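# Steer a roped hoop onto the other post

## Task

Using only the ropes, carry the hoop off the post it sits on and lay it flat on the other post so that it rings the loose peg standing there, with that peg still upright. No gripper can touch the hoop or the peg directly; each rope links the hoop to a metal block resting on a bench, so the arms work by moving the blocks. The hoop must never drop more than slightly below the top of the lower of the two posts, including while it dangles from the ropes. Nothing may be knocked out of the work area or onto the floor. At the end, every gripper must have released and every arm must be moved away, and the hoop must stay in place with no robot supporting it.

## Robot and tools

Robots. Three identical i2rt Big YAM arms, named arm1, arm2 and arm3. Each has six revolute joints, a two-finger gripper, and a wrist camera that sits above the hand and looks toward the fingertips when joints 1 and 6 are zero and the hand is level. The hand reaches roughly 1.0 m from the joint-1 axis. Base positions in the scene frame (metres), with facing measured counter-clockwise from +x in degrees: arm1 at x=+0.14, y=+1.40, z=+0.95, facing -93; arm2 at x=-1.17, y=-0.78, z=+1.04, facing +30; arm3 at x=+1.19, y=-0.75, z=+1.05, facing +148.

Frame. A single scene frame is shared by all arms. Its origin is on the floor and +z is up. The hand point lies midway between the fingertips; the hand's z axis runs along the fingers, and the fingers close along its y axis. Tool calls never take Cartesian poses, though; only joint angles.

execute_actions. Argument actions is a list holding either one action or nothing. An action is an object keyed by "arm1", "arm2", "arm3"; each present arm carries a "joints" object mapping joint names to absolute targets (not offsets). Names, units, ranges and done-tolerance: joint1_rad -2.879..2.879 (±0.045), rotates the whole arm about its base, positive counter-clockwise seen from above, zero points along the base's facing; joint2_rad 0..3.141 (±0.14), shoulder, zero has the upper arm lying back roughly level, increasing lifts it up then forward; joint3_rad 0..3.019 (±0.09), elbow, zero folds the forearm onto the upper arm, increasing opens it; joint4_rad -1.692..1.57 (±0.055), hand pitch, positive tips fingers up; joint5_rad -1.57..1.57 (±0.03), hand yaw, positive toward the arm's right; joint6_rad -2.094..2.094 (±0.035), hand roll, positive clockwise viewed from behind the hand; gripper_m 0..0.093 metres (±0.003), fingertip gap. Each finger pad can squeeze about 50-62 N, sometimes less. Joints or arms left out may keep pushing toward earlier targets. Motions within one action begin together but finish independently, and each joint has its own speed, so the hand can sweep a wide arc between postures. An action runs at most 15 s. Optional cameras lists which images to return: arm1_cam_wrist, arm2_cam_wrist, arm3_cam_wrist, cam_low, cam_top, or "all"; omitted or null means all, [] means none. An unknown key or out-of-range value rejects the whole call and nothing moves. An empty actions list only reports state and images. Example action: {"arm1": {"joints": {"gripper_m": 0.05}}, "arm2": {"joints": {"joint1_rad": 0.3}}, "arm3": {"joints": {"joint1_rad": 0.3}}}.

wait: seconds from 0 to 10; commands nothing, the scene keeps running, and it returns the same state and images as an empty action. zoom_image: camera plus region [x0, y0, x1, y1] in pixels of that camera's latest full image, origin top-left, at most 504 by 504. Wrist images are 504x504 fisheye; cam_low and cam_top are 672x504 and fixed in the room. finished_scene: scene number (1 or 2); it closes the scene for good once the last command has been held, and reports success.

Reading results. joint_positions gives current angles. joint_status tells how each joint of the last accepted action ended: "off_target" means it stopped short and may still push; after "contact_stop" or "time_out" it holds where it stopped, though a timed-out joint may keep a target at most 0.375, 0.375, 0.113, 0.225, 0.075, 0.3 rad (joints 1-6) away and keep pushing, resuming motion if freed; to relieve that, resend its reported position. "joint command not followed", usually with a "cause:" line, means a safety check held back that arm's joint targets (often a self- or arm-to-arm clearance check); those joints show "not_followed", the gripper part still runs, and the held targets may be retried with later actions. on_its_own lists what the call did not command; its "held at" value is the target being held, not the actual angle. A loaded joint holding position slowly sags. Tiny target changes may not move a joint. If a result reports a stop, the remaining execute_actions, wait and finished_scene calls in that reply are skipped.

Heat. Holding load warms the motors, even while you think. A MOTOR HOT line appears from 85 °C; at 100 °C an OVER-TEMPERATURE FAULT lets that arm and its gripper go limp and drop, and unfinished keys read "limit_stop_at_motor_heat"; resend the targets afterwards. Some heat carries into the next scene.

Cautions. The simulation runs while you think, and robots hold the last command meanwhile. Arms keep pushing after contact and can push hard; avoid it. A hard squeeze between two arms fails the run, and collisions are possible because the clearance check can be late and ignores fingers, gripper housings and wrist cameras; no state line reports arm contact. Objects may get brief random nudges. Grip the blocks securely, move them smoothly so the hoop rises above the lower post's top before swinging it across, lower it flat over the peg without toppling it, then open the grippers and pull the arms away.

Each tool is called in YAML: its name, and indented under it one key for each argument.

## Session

execute_actions:
  actions: []

Scene clock: 0.00 s.
Motor temperatures (°C, as the motors report them): arm1=[23 26 26 24 23 27] | arm2=[26 24 25 26 26 27] | arm3=[24 26 25 26 24 25]
arm1.joint_positions: joint1_rad=+0.236 joint2_rad=+0.632 joint3_rad=+1.656 joint4_rad=-1.360 joint5_rad=+0.287 joint6_rad=-0.618 gripper_m=+0.094
arm1.joint_status: not commanded
arm1.hand: x=+0.1277 y=+1.2155 z=+1.6088 quat_wxyz=(-0.210, -0.376, -0.719, +0.546) (m; scene frame)
arm2.joint_positions: joint1_rad=+0.155 joint2_rad=+0.558 joint3_rad=+1.449 joint4_rad=-1.358 joint5_rad=+0.093 joint6_rad=+0.703 gripper_m=+0.095
arm2.joint_status: not commanded
arm2.hand: x=-0.9988 y=-0.6763 z=+1.6151 quat_wxyz=(-0.426, -0.038, -0.851, -0.304) (m; scene frame)
arm3.joint_positions: joint1_rad=+0.799 joint2_rad=+0.333 joint3_rad=+1.372 joint4_rad=-1.393 joint5_rad=-0.199 joint6_rad=+0.085 gripper_m=+0.095
arm3.joint_status: not commanded
arm3.hand: x=+1.0925 y=-0.8015 z=+1.6099 quat_wxyz=(+0.174, +0.808, +0.116, -0.551) (m; scene frame)
pictures: arm1_cam_wrist, arm2_cam_wrist, arm3_cam_wrist, cam_low, cam_top
Images, in order (width x height): arm1_cam_wrist 504x504, arm2_cam_wrist 504x504, arm3_cam_wrist 504x504, cam_low 672x504, cam_top 672x504.

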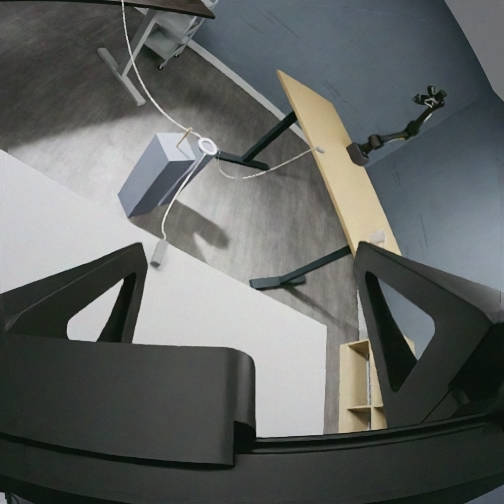

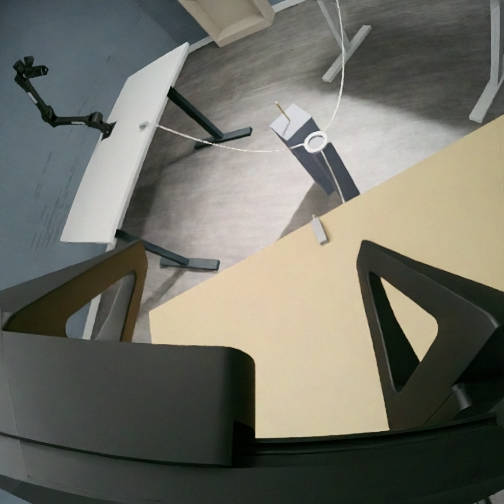

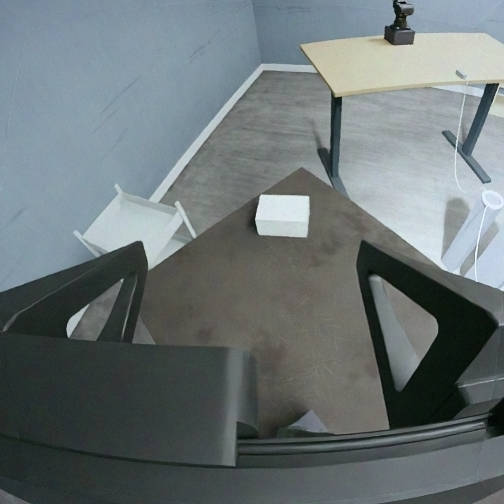

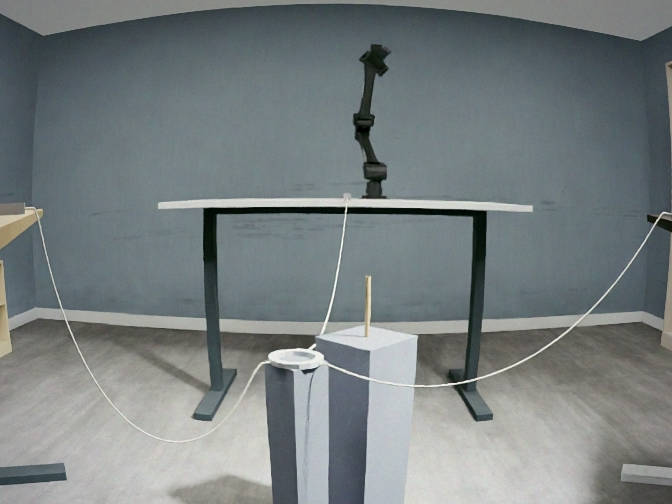

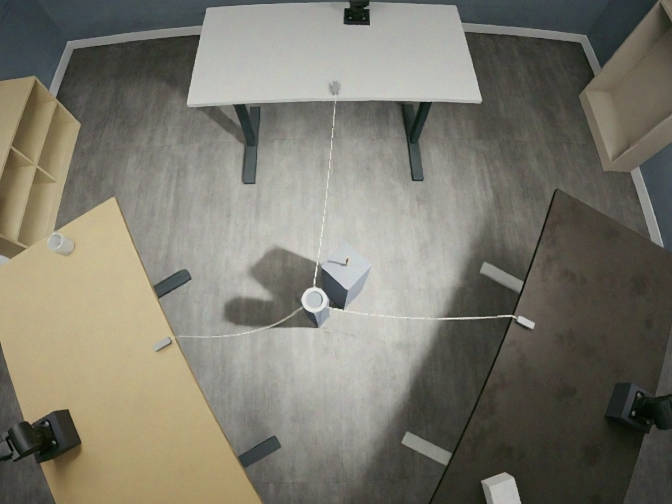

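execute_actions:
  actions:
    - {"arm1":{"joints":{"joint1_rad":-0.188,"joint2_rad":1.91,"joint3_rad":1.59,"joint4_rad":-1.22,"joint5_rad":0,"joint6_rad":-0.2}},"arm2":{"joints":{"joint1_rad":0.178,"joint2_rad":2.025,"joint3_rad":1.51,"joint4_rad":-1.01,"joint5_rad":0,"joint6_rad":0.2}},"arm3":{"joints":{"joint1_rad":-0.175,"joint2_rad":2.04,"joint3_rad":1.56,"joint4_rad":-1.02,"joint5_rad":0,"joint6_rad":-0.22}}}

zoom_image:
  camera: "cam_top"
  region: [280,220,400,340]

zoom_image:
  camera: "cam_low"
  region: [240,260,440,420]

Scene clock: 3.90 s.
Motor temperatures (°C, as the motors report them): arm1=[23 26 27 24 23 27] | arm2=[26 24 25 26 26 27] | arm3=[24 26 26 26 24 25]
arm1.joint_positions: joint1_rad=-0.190 joint2_rad=+1.920 joint3_rad=+1.577 joint4_rad=-1.222 joint5_rad=+0.005 joint6_rad=-0.210 gripper_m=+0.094
arm1.joint_status: all done
arm1.hand: x=+0.0032 y=+0.8421 z=+1.0416 quat_wxyz=(+0.002, -0.716, -0.698, +0.005) (m; scene frame)
arm2.joint_positions: joint1_rad=+0.170 joint2_rad=+2.010 joint3_rad=+1.499 joint4_rad=-1.019 joint5_rad=+0.002 joint6_rad=+0.211 gripper_m=+0.095
arm2.joint_status: all done
arm2.hand: x=-0.7127 y=-0.4101 z=+1.0503 quat_wxyz=(-0.016, +0.237, -0.971, -0.011) (m; scene frame)
arm3.joint_positions: joint1_rad=-0.181 joint2_rad=+2.047 joint3_rad=+1.544 joint4_rad=-1.025 joint5_rad=+0.001 joint6_rad=-0.210 gripper_m=+0.095
arm3.joint_status: all done
arm3.hand: x=+0.7452 y=-0.3409 z=+1.0501 quat_wxyz=(-0.005, +0.964, -0.265, -0.020) (m; scene frame)
pictures: arm1_cam_wrist, arm2_cam_wrist, arm3_cam_wrist, cam_low, cam_top
Images, in order (width x height): arm1_cam_wrist 504x504, arm2_cam_wrist 504x504, arm3_cam_wrist 504x504, cam_low 672x504, cam_top 672x504.

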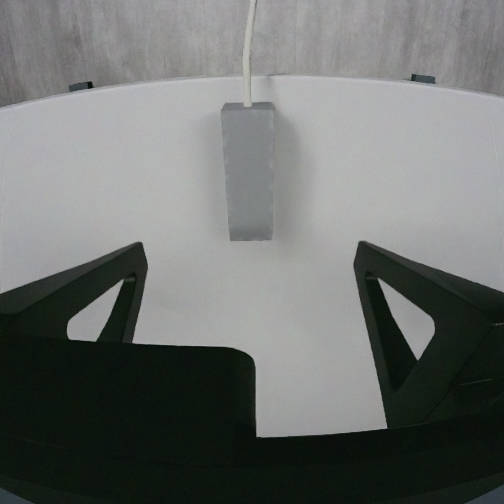

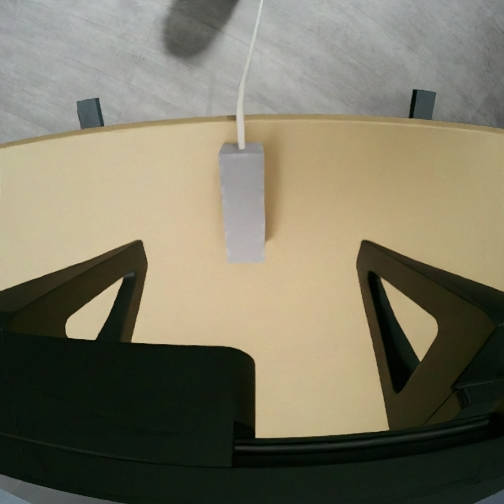

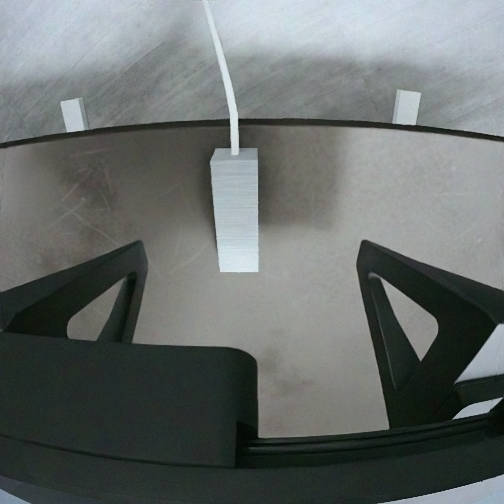

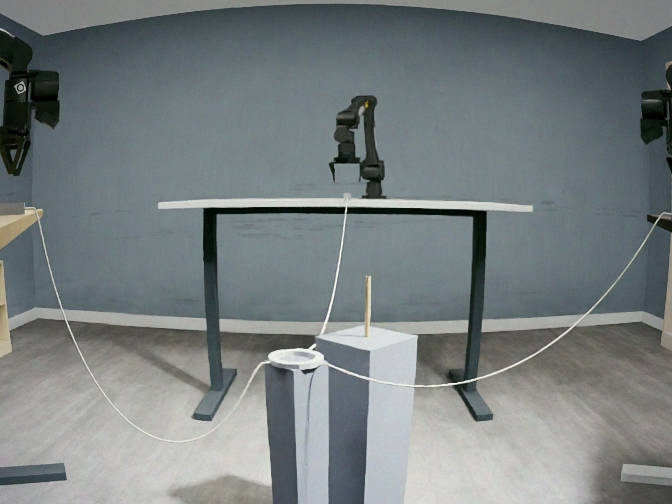

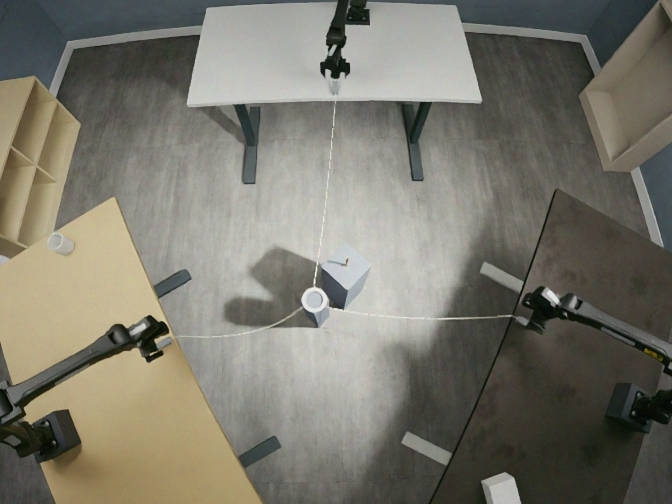

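Region (280, 220, 400, 340) of cam_top's 672x504 image, scaled by 4.200, with more detail than that image has.

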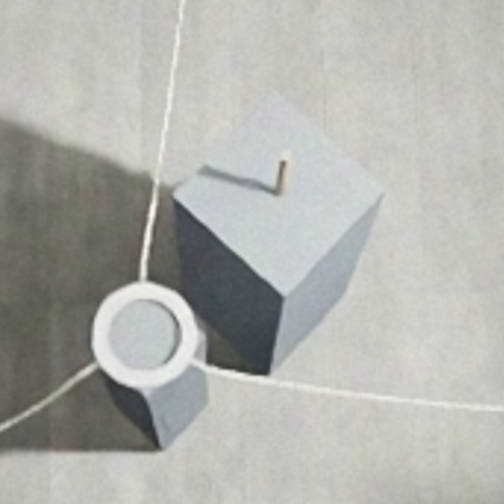

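Region (240, 260, 440, 420) of cam_low's 672x504 image, scaled by 2.520, with more detail than that image has; it fills the top 403 rows of this view, and the rest is white.

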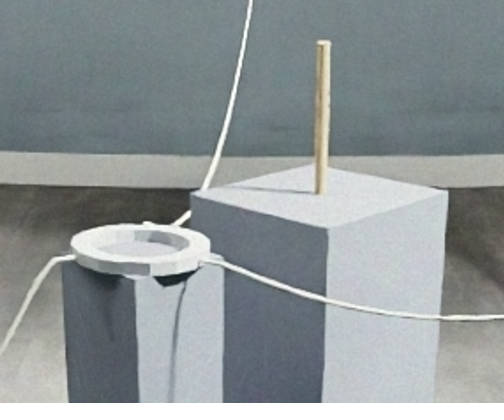

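execute_actions:
  actions:
    - {"arm1":{"joints":{"joint2_rad":1.98,"joint3_rad":1.5,"joint4_rad":-1.07}},"arm2":{"joints":{"joint1_rad":0.185,"joint2_rad":2.115,"joint3_rad":1.425,"joint4_rad":-0.855,"joint6_rad":0.17}},"arm3":{"joints":{"joint1_rad":-0.158,"joint2_rad":2.115,"joint3_rad":1.462,"joint4_rad":-0.875}}}
  cameras: ["arm1_cam_wrist","arm2_cam_wrist","arm3_cam_wrist"]

Scene clock: 5.60 s.
Motor temperatures (°C, as the motors report them): arm1=[23 26 27 24 23 27] | arm2=[26 24 25 26 26 27] | arm3=[24 26 26 26 24 25]
arm1.joint_positions: joint1_rad=-0.190 joint2_rad=+1.988 joint3_rad=+1.496 joint4_rad=-1.081 joint5_rad=+0.005 joint6_rad=-0.210 gripper_m=+0.094
arm1.joint_status: all done
arm1.hand: x=+0.0036 y=+0.8448 z=+0.9761 quat_wxyz=(+0.004, -0.716, -0.698, +0.002) (m; scene frame)
arm2.joint_positions: joint1_rad=+0.178 joint2_rad=+2.109 joint3_rad=+1.423 joint4_rad=-0.870 joint5_rad=+0.002 joint6_rad=+0.181 gripper_m=+0.095
arm2.joint_status: all done
arm2.hand: x=-0.7271 y=-0.4153 z=+0.9715 quat_wxyz=(-0.004, +0.256, -0.967, -0.005) (m; scene frame)
arm3.joint_positions: joint1_rad=-0.163 joint2_rad=+2.127 joint3_rad=+1.452 joint4_rad=-0.887 joint5_rad=+0.002 joint6_rad=-0.210 gripper_m=+0.095
arm3.joint_status: all done
arm3.hand: x=+0.7537 y=-0.3637 z=+0.9757 quat_wxyz=(+0.002, +0.967, -0.256, -0.005) (m; scene frame)
pictures: arm1_cam_wrist, arm2_cam_wrist, arm3_cam_wrist
Images, in order (width x height): arm1_cam_wrist 504x504, arm2_cam_wrist 504x504, arm3_cam_wrist 504x504.

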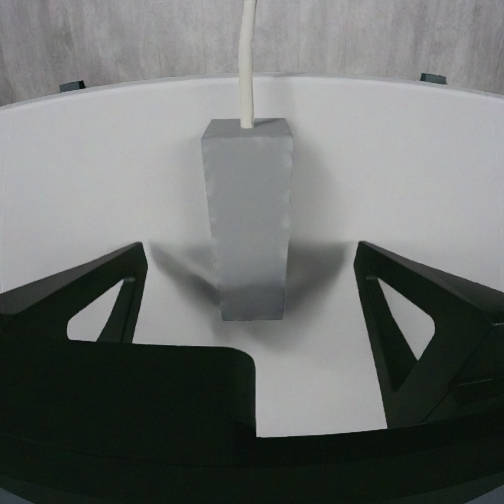

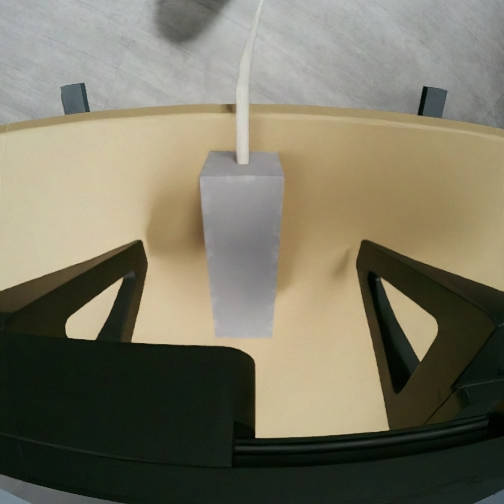

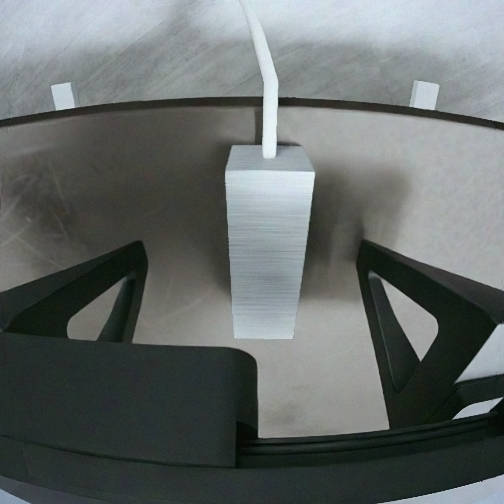

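execute_actions:
  actions:
    - {"arm1":{"joints":{"joint2_rad":2.0,"gripper_m":0.015}},"arm2":{"joints":{"gripper_m":0.015}},"arm3":{"joints":{"joint1_rad":-0.172,"gripper_m":0.015}}}
  cameras: ["arm1_cam_wrist"]

execute_actions:
  actions:
    - {"arm1":{"joints":{"joint1_rad":-0.25,"joint2_rad":1.94,"joint3_rad":1.72,"joint4_rad":-1.15}},"arm2":{"joints":{"joint2_rad":1.65,"joint3_rad":1.42,"joint4_rad":-1.1}},"arm3":{"joints":{"joint1_rad":-0.05,"joint2_rad":1.9,"joint3_rad":1.62,"joint4_rad":-1.05}}}
  cameras: ["cam_low","cam_top"]

Scene clock: 7.73 s.
Motor temperatures (°C, as the motors report them): arm1=[23 26 27 24 23 27] | arm2=[26 24 25 26 26 27] | arm3=[24 26 26 26 24 25]
arm1.joint_positions: joint1_rad=-0.190 joint2_rad=+1.988 joint3_rad=+1.496 joint4_rad=-1.080 joint5_rad=+0.004 joint6_rad=-0.210 gripper_m=+0.024
arm1.joint_status: gripper_m off_target (ended at +0.024, target +0.015); the others done
arm1.hand: x=+0.0037 y=+0.8446 z=+0.9761 quat_wxyz=(+0.003, -0.716, -0.698, +0.002) (m; scene frame)
arm2.joint_positions: joint1_rad=+0.178 joint2_rad=+2.109 joint3_rad=+1.423 joint4_rad=-0.870 joint5_rad=+0.001 joint6_rad=+0.180 gripper_m=+0.025
arm2.joint_status: gripper_m off_target (ended at +0.025, target +0.015)
arm2.hand: x=-0.7272 y=-0.4152 z=+0.9715 quat_wxyz=(-0.004, +0.256, -0.967, -0.005) (m; scene frame)
arm3.joint_positions: joint1_rad=-0.163 joint2_rad=+2.127 joint3_rad=+1.452 joint4_rad=-0.887 joint5_rad=+0.001 joint6_rad=-0.211 gripper_m=+0.025
arm3.joint_status: gripper_m off_target (ended at +0.025, target +0.015); the others done
arm3.hand: x=+0.7537 y=-0.3635 z=+0.9757 quat_wxyz=(+0.002, +0.967, -0.255, -0.005) (m; scene frame)
pictures: arm1_cam_wrist
Images, in order (width x height): arm1_cam_wrist 504x504.

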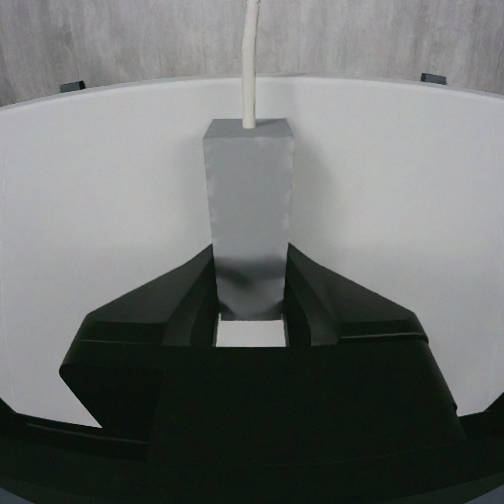

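Scene clock: 9.13 s.
Motor temperatures (°C, as the motors report them): arm1=[23 27 27 24 23 27] | arm2=[26 25 25 26 26 27] | arm3=[24 26 26 26 24 25]
arm1.joint_positions: joint1_rad=-0.256 joint2_rad=+1.942 joint3_rad=+1.680 joint4_rad=-1.145 joint5_rad=+0.003 joint6_rad=-0.209 gripper_m=+0.024
arm1.joint_status: all done
arm1.hand: x=-0.0493 y=+0.7995 z=+1.0704 quat_wxyz=(-0.039, -0.737, -0.671, +0.073) (m; scene frame)
arm2.joint_positions: joint1_rad=+0.178 joint2_rad=+1.636 joint3_rad=+1.407 joint4_rad=-1.088 joint5_rad=+0.001 joint6_rad=+0.180 gripper_m=+0.025
arm2.joint_status: all done
arm2.hand: x=-0.7449 y=-0.4325 z=+1.2175 quat_wxyz=(-0.111, +0.254, -0.959, -0.056) (m; scene frame)
arm3.joint_positions: joint1_rad=-0.046 joint2_rad=+1.904 joint3_rad=+1.598 joint4_rad=-1.041 joint5_rad=-0.001 joint6_rad=-0.211 gripper_m=+0.025
arm3.joint_status: all done
arm3.hand: x=+0.6722 y=-0.3875 z=+1.1560 quat_wxyz=(-0.039, +0.974, -0.197, -0.104) (m; scene frame)
pictures: cam_low, cam_top
Images, in order (width x height): cam_low 672x504, cam_top 672x504.

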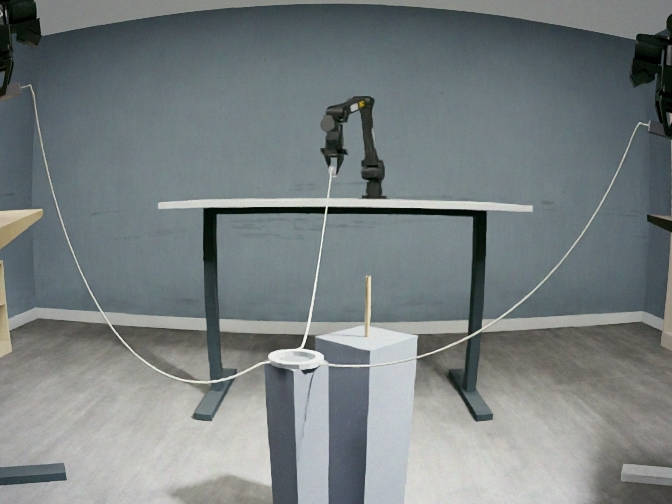

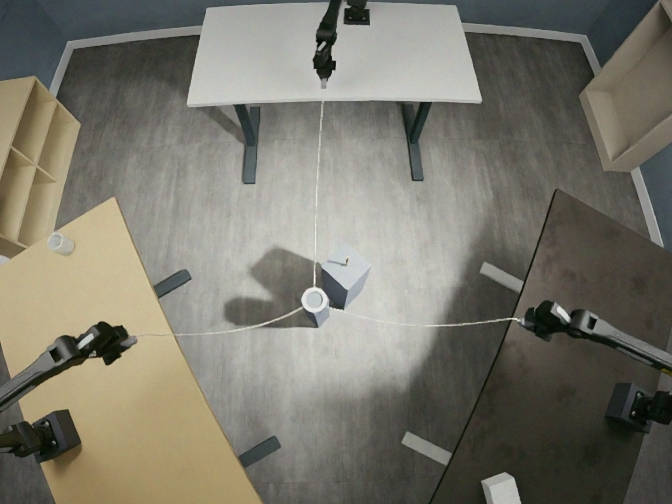

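execute_actions:
  actions:
    - {"arm1":{"joints":{"joint1_rad":-0.345,"joint2_rad":1.96,"joint3_rad":1.92,"joint4_rad":-1.11,"joint6_rad":-0.38}},"arm2":{"joints":{"joint1_rad":0.127,"joint2_rad":1.32,"joint3_rad":1.24,"joint4_rad":-1.135}},"arm3":{"joints":{"joint1_rad":0.284,"joint2_rad":1.845,"joint3_rad":1.69,"joint4_rad":-0.99,"joint6_rad":0.26}}}
  cameras: ["cam_low","cam_top"]

Scene clock: 11.70 s.
Motor temperatures (°C, as the motors report them): arm1=[23 27 28 24 23 27] | arm2=[26 25 26 26 26 27] | arm3=[24 27 27 26 24 25]
arm1.joint_positions: joint1_rad=-0.347 joint2_rad=+1.968 joint3_rad=+1.875 joint4_rad=-1.119 joint5_rad=+0.002 joint6_rad=-0.370 gripper_m=+0.024
arm1.joint_status: all done
arm1.hand: x=-0.1281 y=+0.7580 z=+1.1413 quat_wxyz=(-0.068, -0.704, -0.688, +0.166) (m; scene frame)
arm2.joint_positions: joint1_rad=+0.123 joint2_rad=+1.306 joint3_rad=+1.231 joint4_rad=-1.129 joint5_rad=+0.000 joint6_rad=+0.180 gripper_m=+0.025
arm2.joint_status: all done
arm2.hand: x=-0.7982 y=-0.5104 z=+1.2945 quat_wxyz=(-0.164, +0.225, -0.957, -0.075) (m; scene frame)
arm3.joint_positions: joint1_rad=+0.275 joint2_rad=+1.886 joint3_rad=+1.638 joint4_rad=-1.004 joint5_rad=+0.000 joint6_rad=+0.249 gripper_m=+0.025
arm3.joint_status: all done
arm3.hand: x=+0.5633 y=-0.5615 z=+1.1887 quat_wxyz=(+0.001, +0.951, -0.263, -0.160) (m; scene frame)
pictures: cam_low, cam_top
Images, in order (width x height): cam_low 672x504, cam_top 672x504.

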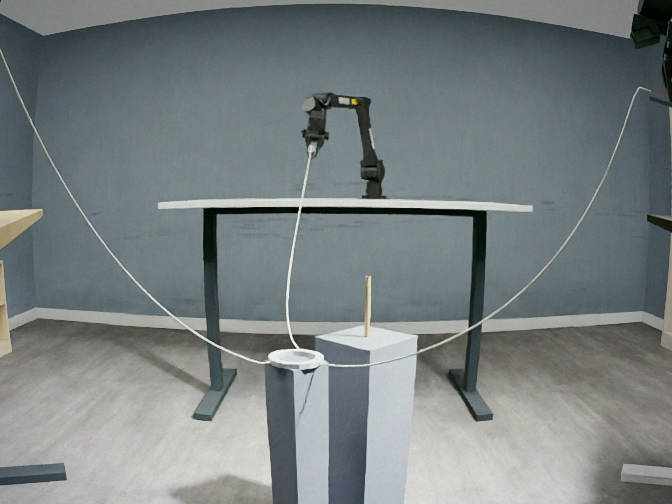

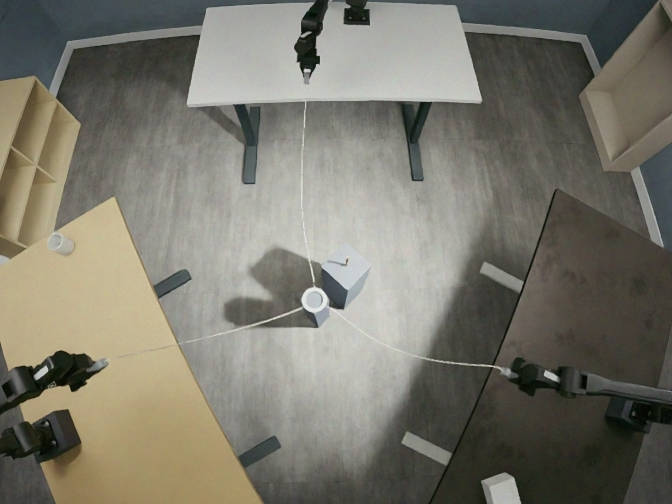

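execute_actions:
  actions:
    - {"arm1":{"joints":{"joint1_rad":-0.375,"joint2_rad":1.865,"joint3_rad":2.17,"joint4_rad":-1.455}},"arm2":{"joints":{"joint1_rad":0.222,"joint2_rad":0.775,"joint3_rad":0.875,"joint4_rad":-1.315}},"arm3":{"joints":{"joint1_rad":0.34,"joint2_rad":1.53,"joint3_rad":1.452,"joint4_rad":-1.11,"joint6_rad":0.31}}}
  cameras: ["cam_low","cam_top"]

Scene clock: 13.87 s.
Motor temperatures (°C, as the motors report them): arm1=[23 27 29 24 23 27] | arm2=[26 25 26 26 26 27] | arm3=[24 27 27 26 24 25]
arm1.joint_positions: joint1_rad=-0.374 joint2_rad=+1.873 joint3_rad=+2.132 joint4_rad=-1.448 joint5_rad=+0.002 joint6_rad=-0.372 gripper_m=+0.024
arm1.joint_status: all done
arm1.hand: x=-0.1293 y=+0.7996 z=+1.2948 quat_wxyz=(-0.070, -0.711, -0.677, +0.177) (m; scene frame)
arm2.joint_positions: joint1_rad=+0.228 joint2_rad=+0.775 joint3_rad=+0.878 joint4_rad=-1.305 joint5_rad=+0.000 joint6_rad=+0.180 gripper_m=+0.025
arm2.joint_status: all done
arm2.hand: x=-0.9684 y=-0.6030 z=+1.2938 quat_wxyz=(-0.161, +0.275, -0.944, -0.085) (m; scene frame)
arm3.joint_positions: joint1_rad=+0.346 joint2_rad=+1.533 joint3_rad=+1.442 joint4_rad=-1.104 joint5_rad=+0.000 joint6_rad=+0.300 gripper_m=+0.025
arm3.joint_status: all done
arm3.hand: x=+0.6546 y=-0.6281 z=+1.2947 quat_wxyz=(+0.012, +0.949, -0.253, -0.188) (m; scene frame)
pictures: cam_low, cam_top
Images, in order (width x height): cam_low 672x504, cam_top 672x504.

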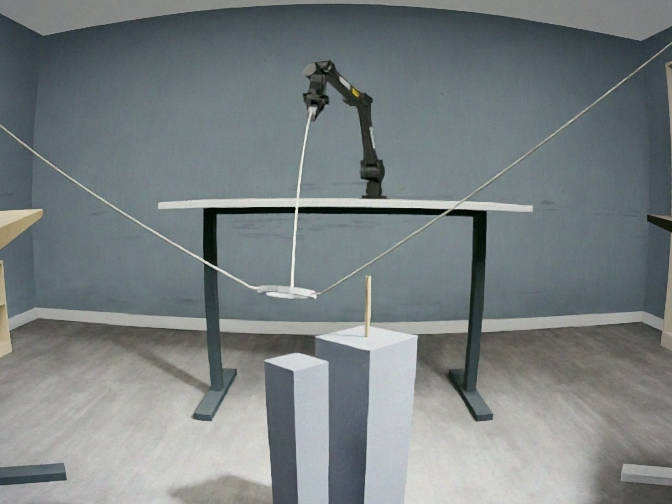

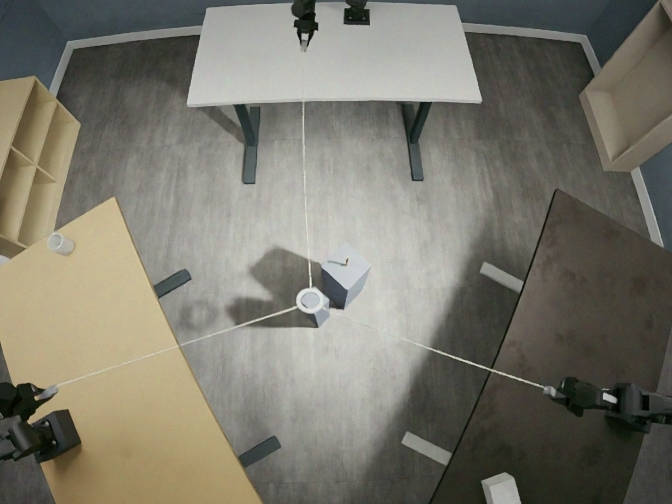

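execute_actions:
  actions: []
  cameras: ["cam_low","cam_top"]

Scene clock: 14.30 s.
Motor temperatures (°C, as the motors report them): arm1=[23 27 29 24 23 27] | arm2=[26 25 26 26 26 27] | arm3=[24 27 27 26 24 25]
arm1.joint_positions: joint1_rad=-0.374 joint2_rad=+1.873 joint3_rad=+2.132 joint4_rad=-1.448 joint5_rad=+0.002 joint6_rad=-0.372 gripper_m=+0.024
arm1.joint_status: all done
arm1.hand: x=-0.1293 y=+0.7996 z=+1.2948 quat_wxyz=(-0.070, -0.711, -0.677, +0.177) (m; scene frame)
arm2.joint_positions: joint1_rad=+0.228 joint2_rad=+0.775 joint3_rad=+0.878 joint4_rad=-1.305 joint5_rad=+0.000 joint6_rad=+0.180 gripper_m=+0.025
arm2.joint_status: all done
arm2.hand: x=-0.9684 y=-0.6030 z=+1.2938 quat_wxyz=(-0.161, +0.275, -0.944, -0.085) (m; scene frame)
arm3.joint_positions: joint1_rad=+0.346 joint2_rad=+1.533 joint3_rad=+1.442 joint4_rad=-1.104 joint5_rad=+0.000 joint6_rad=+0.300 gripper_m=+0.025
arm3.joint_status: all done
arm3.hand: x=+0.6546 y=-0.6281 z=+1.2947 quat_wxyz=(+0.012, +0.949, -0.253, -0.188) (m; scene frame)
pictures: cam_low, cam_top
Images, in order (width x height): cam_low 672x504, cam_top 672x504.

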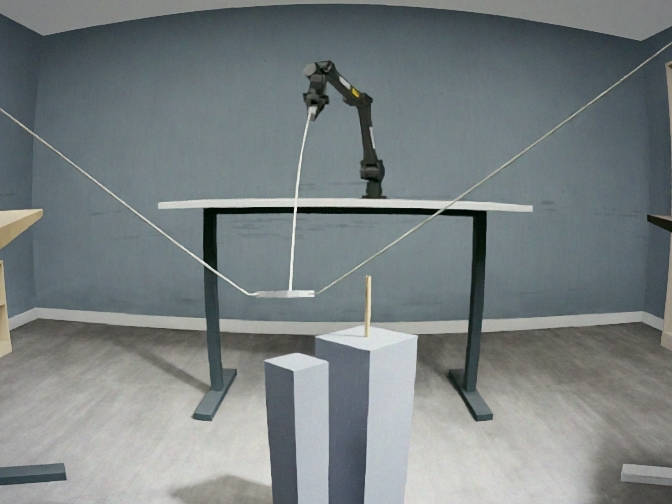

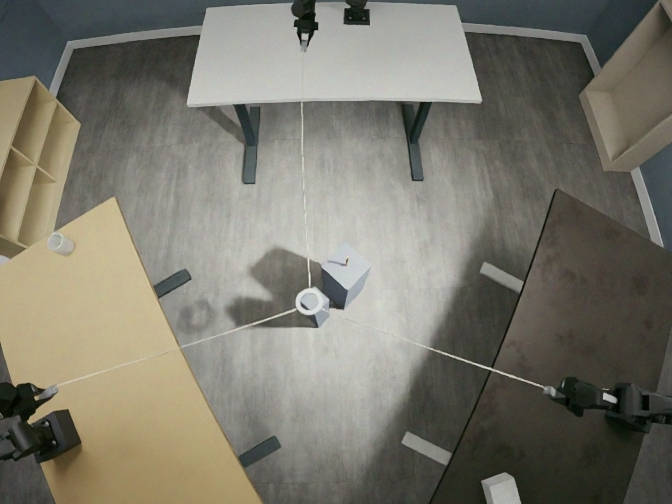

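execute_actions:
  actions:
    - {"arm1":{"joints":{"joint1_rad":-0.397,"joint2_rad":1.64,"joint3_rad":1.93,"joint4_rad":-1.485}},"arm2":{"joints":{"joint1_rad":0.24,"joint2_rad":0.87,"joint3_rad":1.07,"joint4_rad":-1.36}},"arm3":{"joints":{"joint1_rad":0.298,"joint2_rad":1.415,"joint3_rad":1.43,"joint4_rad":-1.21}}}
  cameras: ["cam_low","cam_top"]

Scene clock: 16.40 s.
Motor temperatures (°C, as the motors report them): arm1=[23 27 29 24 23 27] | arm2=[26 24 27 26 26 27] | arm3=[24 27 27 26 24 25]
arm1.joint_positions: joint1_rad=-0.391 joint2_rad=+1.645 joint3_rad=+1.925 joint4_rad=-1.481 joint5_rad=+0.002 joint6_rad=-0.372 gripper_m=+0.024
arm1.joint_status: all done
arm1.hand: x=-0.1026 y=+0.8826 z=+1.3327 quat_wxyz=(-0.066, -0.717, -0.672, +0.172) (m; scene frame)
arm2.joint_positions: joint1_rad=+0.230 joint2_rad=+0.882 joint3_rad=+1.013 joint4_rad=-1.348 joint5_rad=+0.000 joint6_rad=+0.180 gripper_m=+0.025
arm2.joint_status: all done
arm2.hand: x=-0.9462 y=-0.5822 z=+1.3251 quat_wxyz=(-0.154, +0.276, -0.945, -0.082) (m; scene frame)
arm3.joint_positions: joint1_rad=+0.295 joint2_rad=+1.432 joint3_rad=+1.410 joint4_rad=-1.200 joint5_rad=+0.000 joint6_rad=+0.300 gripper_m=+0.025
arm3.joint_status: all done
arm3.hand: x=+0.7033 y=-0.6123 z=+1.3220 quat_wxyz=(+0.007, +0.945, -0.277, -0.175) (m; scene frame)
pictures: cam_low, cam_top
Images, in order (width x height): cam_low 672x504, cam_top 672x504.

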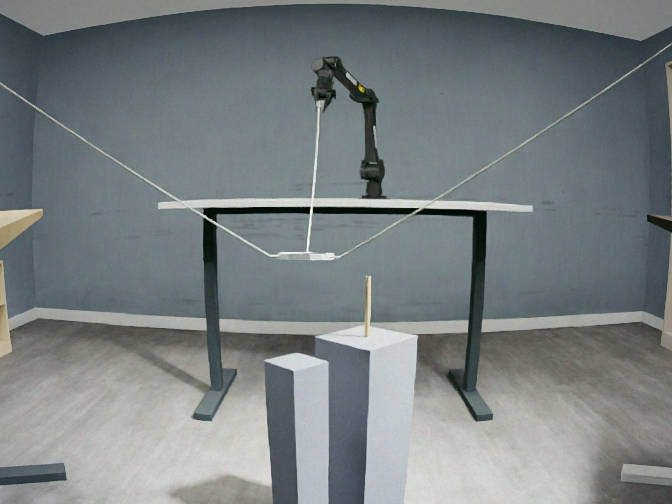

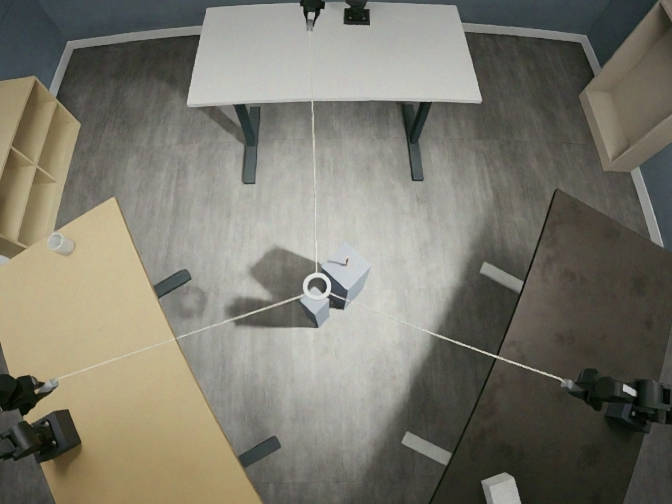

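execute_actions:
  actions:
    - {"arm1":{"joints":{"joint1_rad":-0.225,"joint2_rad":1.188,"joint3_rad":1.55,"joint4_rad":-1.555,"joint6_rad":-0.24}},"arm2":{"joints":{"joint1_rad":0.265,"joint2_rad":1.385,"joint3_rad":1.46,"joint4_rad":-1.19,"joint6_rad":0.27}},"arm3":{"joints":{"joint1_rad":-0.114,"joint2_rad":1.228,"joint3_rad":1.268,"joint4_rad":-1.225,"joint6_rad":-0.15}}}
  cameras: ["cam_low","cam_top"]

zoom_image:
  camera: "cam_top"
  region: [280,220,400,340]

Scene clock: 18.80 s.
Motor temperatures (°C, as the motors report them): arm1=[23 27 29 24 23 27] | arm2=[26 24 27 26 26 27] | arm3=[24 27 27 26 24 25]
arm1.joint_positions: joint1_rad=-0.222 joint2_rad=+1.205 joint3_rad=+1.541 joint4_rad=-1.552 joint5_rad=-0.002 joint6_rad=-0.251 gripper_m=+0.024
arm1.joint_status: all done
arm1.hand: x=+0.0356 y=+1.0205 z=+1.3567 quat_wxyz=(-0.088, -0.702, -0.690, +0.154) (m; scene frame)
arm2.joint_positions: joint1_rad=+0.258 joint2_rad=+1.404 joint3_rad=+1.393 joint4_rad=-1.200 joint5_rad=+0.000 joint6_rad=+0.260 gripper_m=+0.025
arm2.joint_status: all done
arm2.hand: x=-0.8116 y=-0.4379 z=+1.3199 quat_wxyz=(-0.152, +0.251, -0.952, -0.091) (m; scene frame)
arm3.joint_positions: joint1_rad=-0.121 joint2_rad=+1.241 joint3_rad=+1.256 joint4_rad=-1.217 joint5_rad=+0.002 joint6_rad=-0.140 gripper_m=+0.025
arm3.joint_status: all done
arm3.hand: x=+0.8522 y=-0.4712 z=+1.3316 quat_wxyz=(-0.070, +0.947, -0.266, -0.169) (m; scene frame)
pictures: cam_low, cam_top
Images, in order (width x height): cam_low 672x504, cam_top 672x504.

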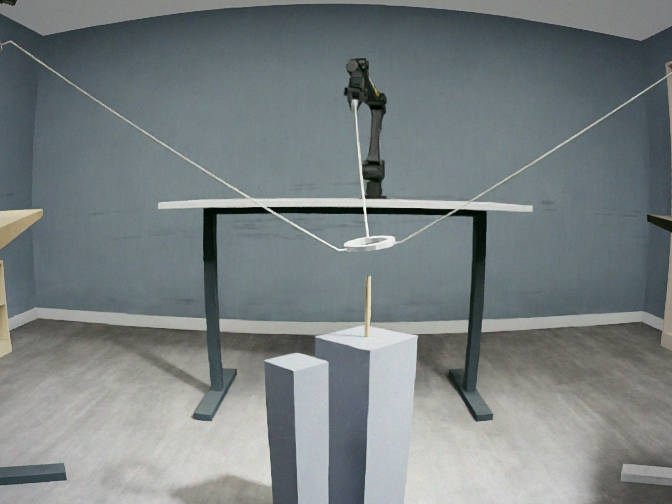

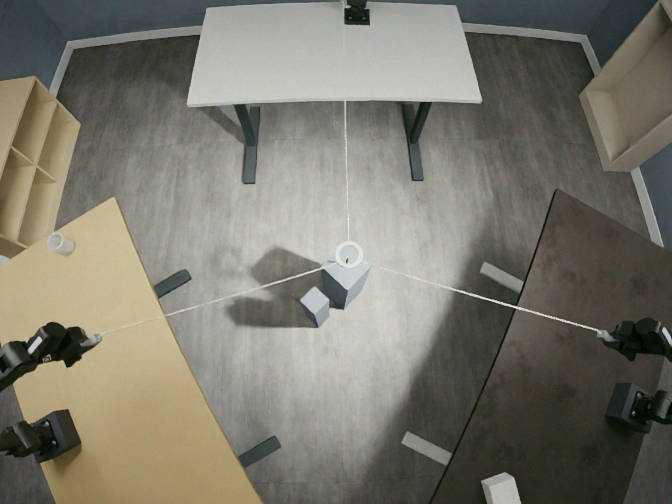

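Region (280, 220, 400, 340) of cam_top's 672x504 image, scaled by 4.200, with more detail than that image has.

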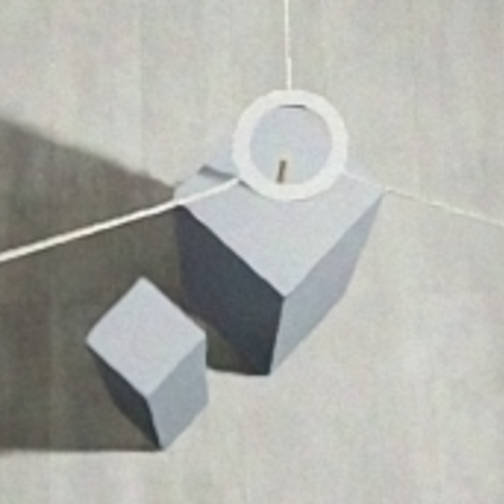

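execute_actions:
  actions:
    - {"arm1":{"joints":{"joint1_rad":-0.24,"joint2_rad":1.108,"joint3_rad":1.368,"joint4_rad":-1.428}},"arm2":{"joints":{"joint1_rad":0.287,"joint2_rad":1.42,"joint3_rad":1.33,"joint4_rad":-1.085}},"arm3":{"joints":{"joint1_rad":-0.145,"joint2_rad":1.255,"joint3_rad":1.176,"joint4_rad":-1.082}}}
  cameras: ["cam_low","cam_top"]

zoom_image:
  camera: "cam_top"
  region: [280,220,400,340]

Scene clock: 20.27 s.
Motor temperatures (°C, as the motors report them): arm1=[23 27 29 24 23 27] | arm2=[26 24 27 26 26 27] | arm3=[24 27 27 26 24 25]
arm1.joint_positions: joint1_rad=-0.233 joint2_rad=+1.117 joint3_rad=+1.360 joint4_rad=-1.443 joint5_rad=-0.002 joint6_rad=-0.251 gripper_m=+0.024
arm1.joint_status: all done
arm1.hand: x=+0.0369 y=+1.0402 z=+1.3161 quat_wxyz=(-0.091, -0.704, -0.686, +0.161) (m; scene frame)
arm2.joint_positions: joint1_rad=+0.280 joint2_rad=+1.414 joint3_rad=+1.329 joint4_rad=-1.104 joint5_rad=+0.000 joint6_rad=+0.261 gripper_m=+0.025
arm2.joint_status: all done
arm2.hand: x=-0.8147 y=-0.4247 z=+1.2938 quat_wxyz=(-0.160, +0.261, -0.947, -0.099) (m; scene frame)
arm3.joint_positions: joint1_rad=-0.137 joint2_rad=+1.267 joint3_rad=+1.160 joint4_rad=-1.099 joint5_rad=+0.001 joint6_rad=-0.141 gripper_m=+0.025
arm3.joint_status: all done
arm3.hand: x=+0.8514 y=-0.4618 z=+1.2861 quat_wxyz=(-0.070, +0.945, -0.273, -0.166) (m; scene frame)
pictures: cam_low, cam_top
Images, in order (width x height): cam_low 672x504, cam_top 672x504.

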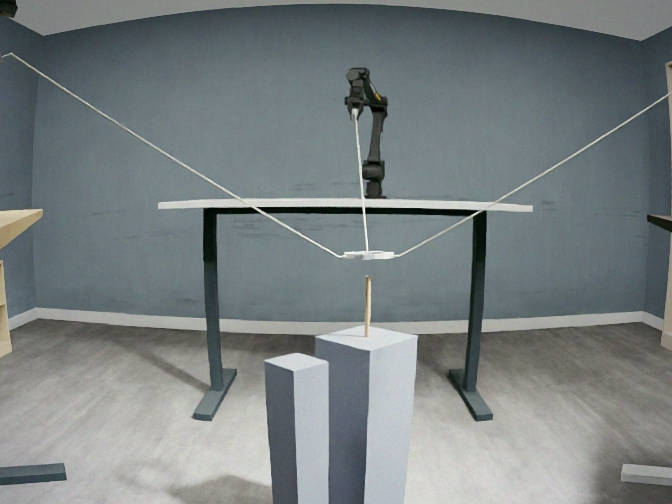

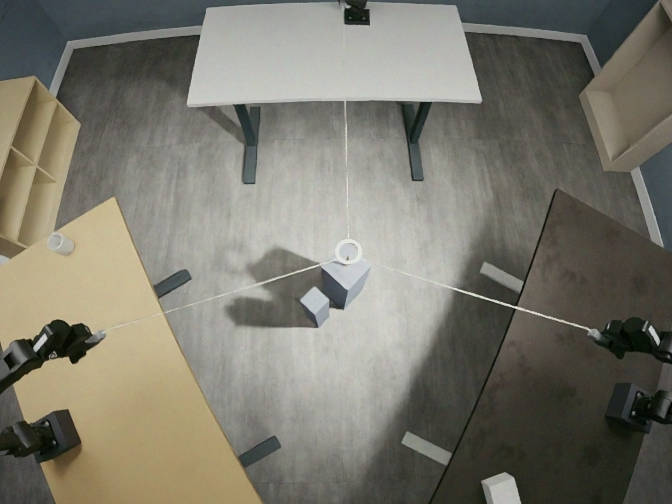

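Region (280, 220, 400, 340) of cam_top's 672x504 image, scaled by 4.200, with more detail than that image has.

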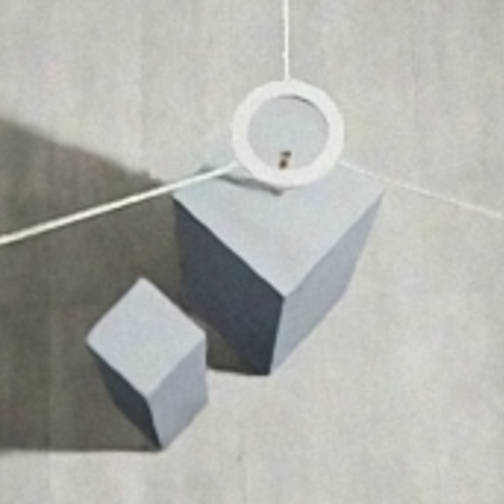

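execute_actions:
  actions:
    - {"arm1":{"joints":{"joint2_rad":1.248}},"arm2":{"joints":{"joint2_rad":1.55}},"arm3":{"joints":{"joint2_rad":1.413}}}
  cameras: ["cam_low","cam_top"]

zoom_image:
  camera: "cam_top"
  region: [280,220,400,340]

Scene clock: 22.23 s.
Motor temperatures (°C, as the motors report them): arm1=[23 27 29 24 23 27] | arm2=[26 24 28 26 26 27] | arm3=[24 27 27 26 24 25]
arm1.joint_positions: joint1_rad=-0.233 joint2_rad=+1.269 joint3_rad=+1.355 joint4_rad=-1.436 joint5_rad=-0.002 joint6_rad=-0.250 gripper_m=+0.024
arm1.joint_status: all done
arm1.hand: x=+0.0278 y=+1.0094 z=+1.2581 quat_wxyz=(-0.054, -0.712, -0.693, +0.097) (m; scene frame)
arm2.joint_positions: joint1_rad=+0.280 joint2_rad=+1.566 joint3_rad=+1.325 joint4_rad=-1.099 joint5_rad=+0.000 joint6_rad=+0.261 gripper_m=+0.025
arm2.joint_status: all done
arm2.hand: x=-0.8062 y=-0.4151 z=+1.2181 quat_wxyz=(-0.096, +0.265, -0.958, -0.061) (m; scene frame)
arm3.joint_positions: joint1_rad=-0.137 joint2_rad=+1.443 joint3_rad=+1.159 joint4_rad=-1.093 joint5_rad=+0.001 joint6_rad=-0.141 gripper_m=+0.025
arm3.joint_status: all done
arm3.hand: x=+0.8403 y=-0.4534 z=+1.2111 quat_wxyz=(-0.035, +0.956, -0.276, -0.089) (m; scene frame)
pictures: cam_low, cam_top
Images, in order (width x height): cam_low 672x504, cam_top 672x504.

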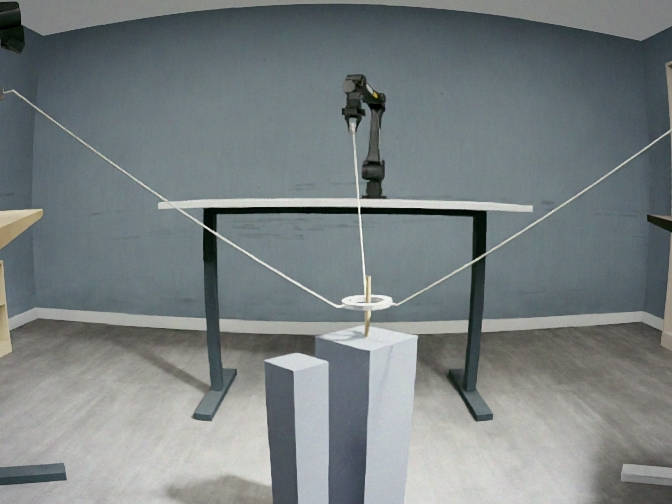

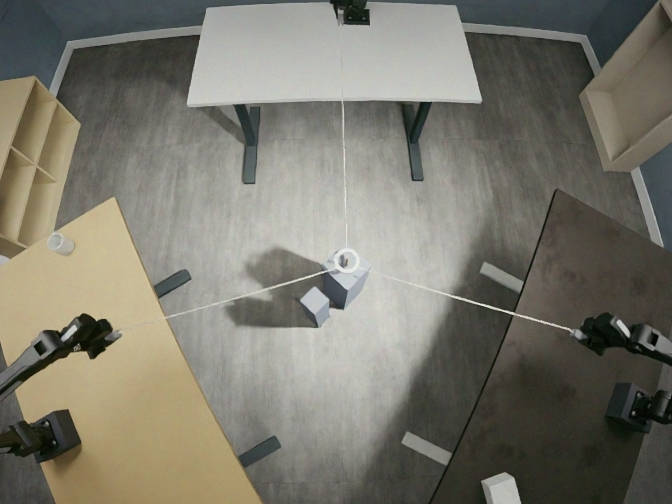

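Region (280, 220, 400, 340) of cam_top's 672x504 image, scaled by 4.200, with more detail than that image has.

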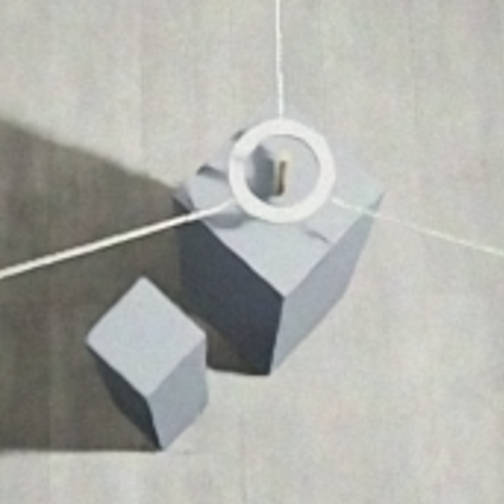

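execute_actions:
  actions:
    - {"arm1":{"joints":{"joint2_rad":1.395}},"arm2":{"joints":{"joint2_rad":1.718}},"arm3":{"joints":{"joint2_rad":1.597}}}
  cameras: ["cam_low","cam_top"]

zoom_image:
  camera: "cam_top"
  region: [280,220,400,340]

Scene clock: 23.97 s.
Motor temperatures (°C, as the motors report them): arm1=[23 27 29 24 23 27] | arm2=[26 25 28 26 26 27] | arm3=[24 27 28 26 24 25]
arm1.joint_positions: joint1_rad=-0.233 joint2_rad=+1.413 joint3_rad=+1.355 joint4_rad=-1.435 joint5_rad=-0.002 joint6_rad=-0.250 gripper_m=+0.024
arm1.joint_status: all done
arm1.hand: x=+0.0217 y=+0.9889 z=+1.2006 quat_wxyz=(-0.018, -0.717, -0.696, +0.035) (m; scene frame)
arm2.joint_positions: joint1_rad=+0.280 joint2_rad=+1.732 joint3_rad=+1.323 joint4_rad=-1.097 joint5_rad=+0.000 joint6_rad=+0.261 gripper_m=+0.025
arm2.joint_status: all done
arm2.hand: x=-0.8061 y=-0.4140 z=+1.1354 quat_wxyz=(-0.025, +0.267, -0.963, -0.019) (m; scene frame)
arm3.joint_positions: joint1_rad=-0.137 joint2_rad=+1.625 joint3_rad=+1.158 joint4_rad=-1.091 joint5_rad=+0.001 joint6_rad=-0.141 gripper_m=+0.025
arm3.joint_status: all done
arm3.hand: x=+0.8402 y=-0.4543 z=+1.1317 quat_wxyz=(+0.002, +0.961, -0.277, -0.007) (m; scene frame)
pictures: cam_low, cam_top
Images, in order (width x height): cam_low 672x504, cam_top 672x504.

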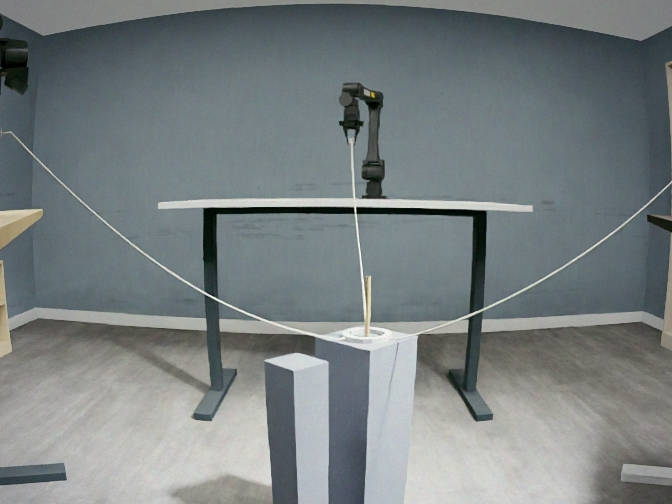

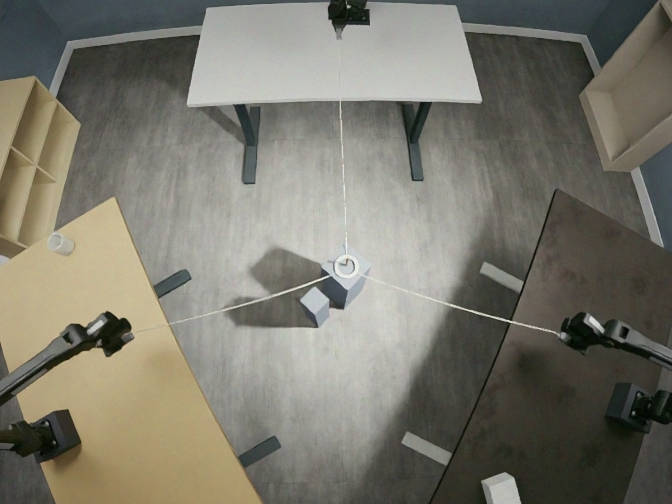

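Region (280, 220, 400, 340) of cam_top's 672x504 image, scaled by 4.200, with more detail than that image has.

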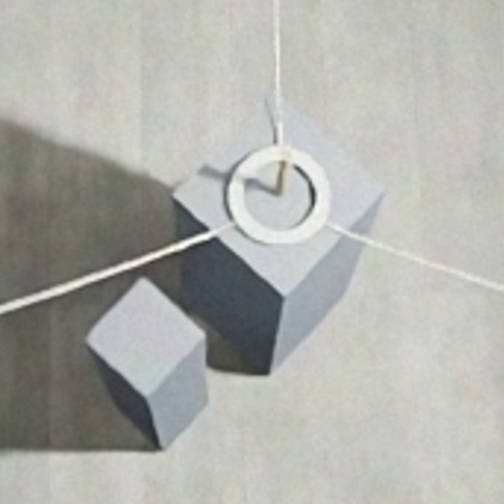

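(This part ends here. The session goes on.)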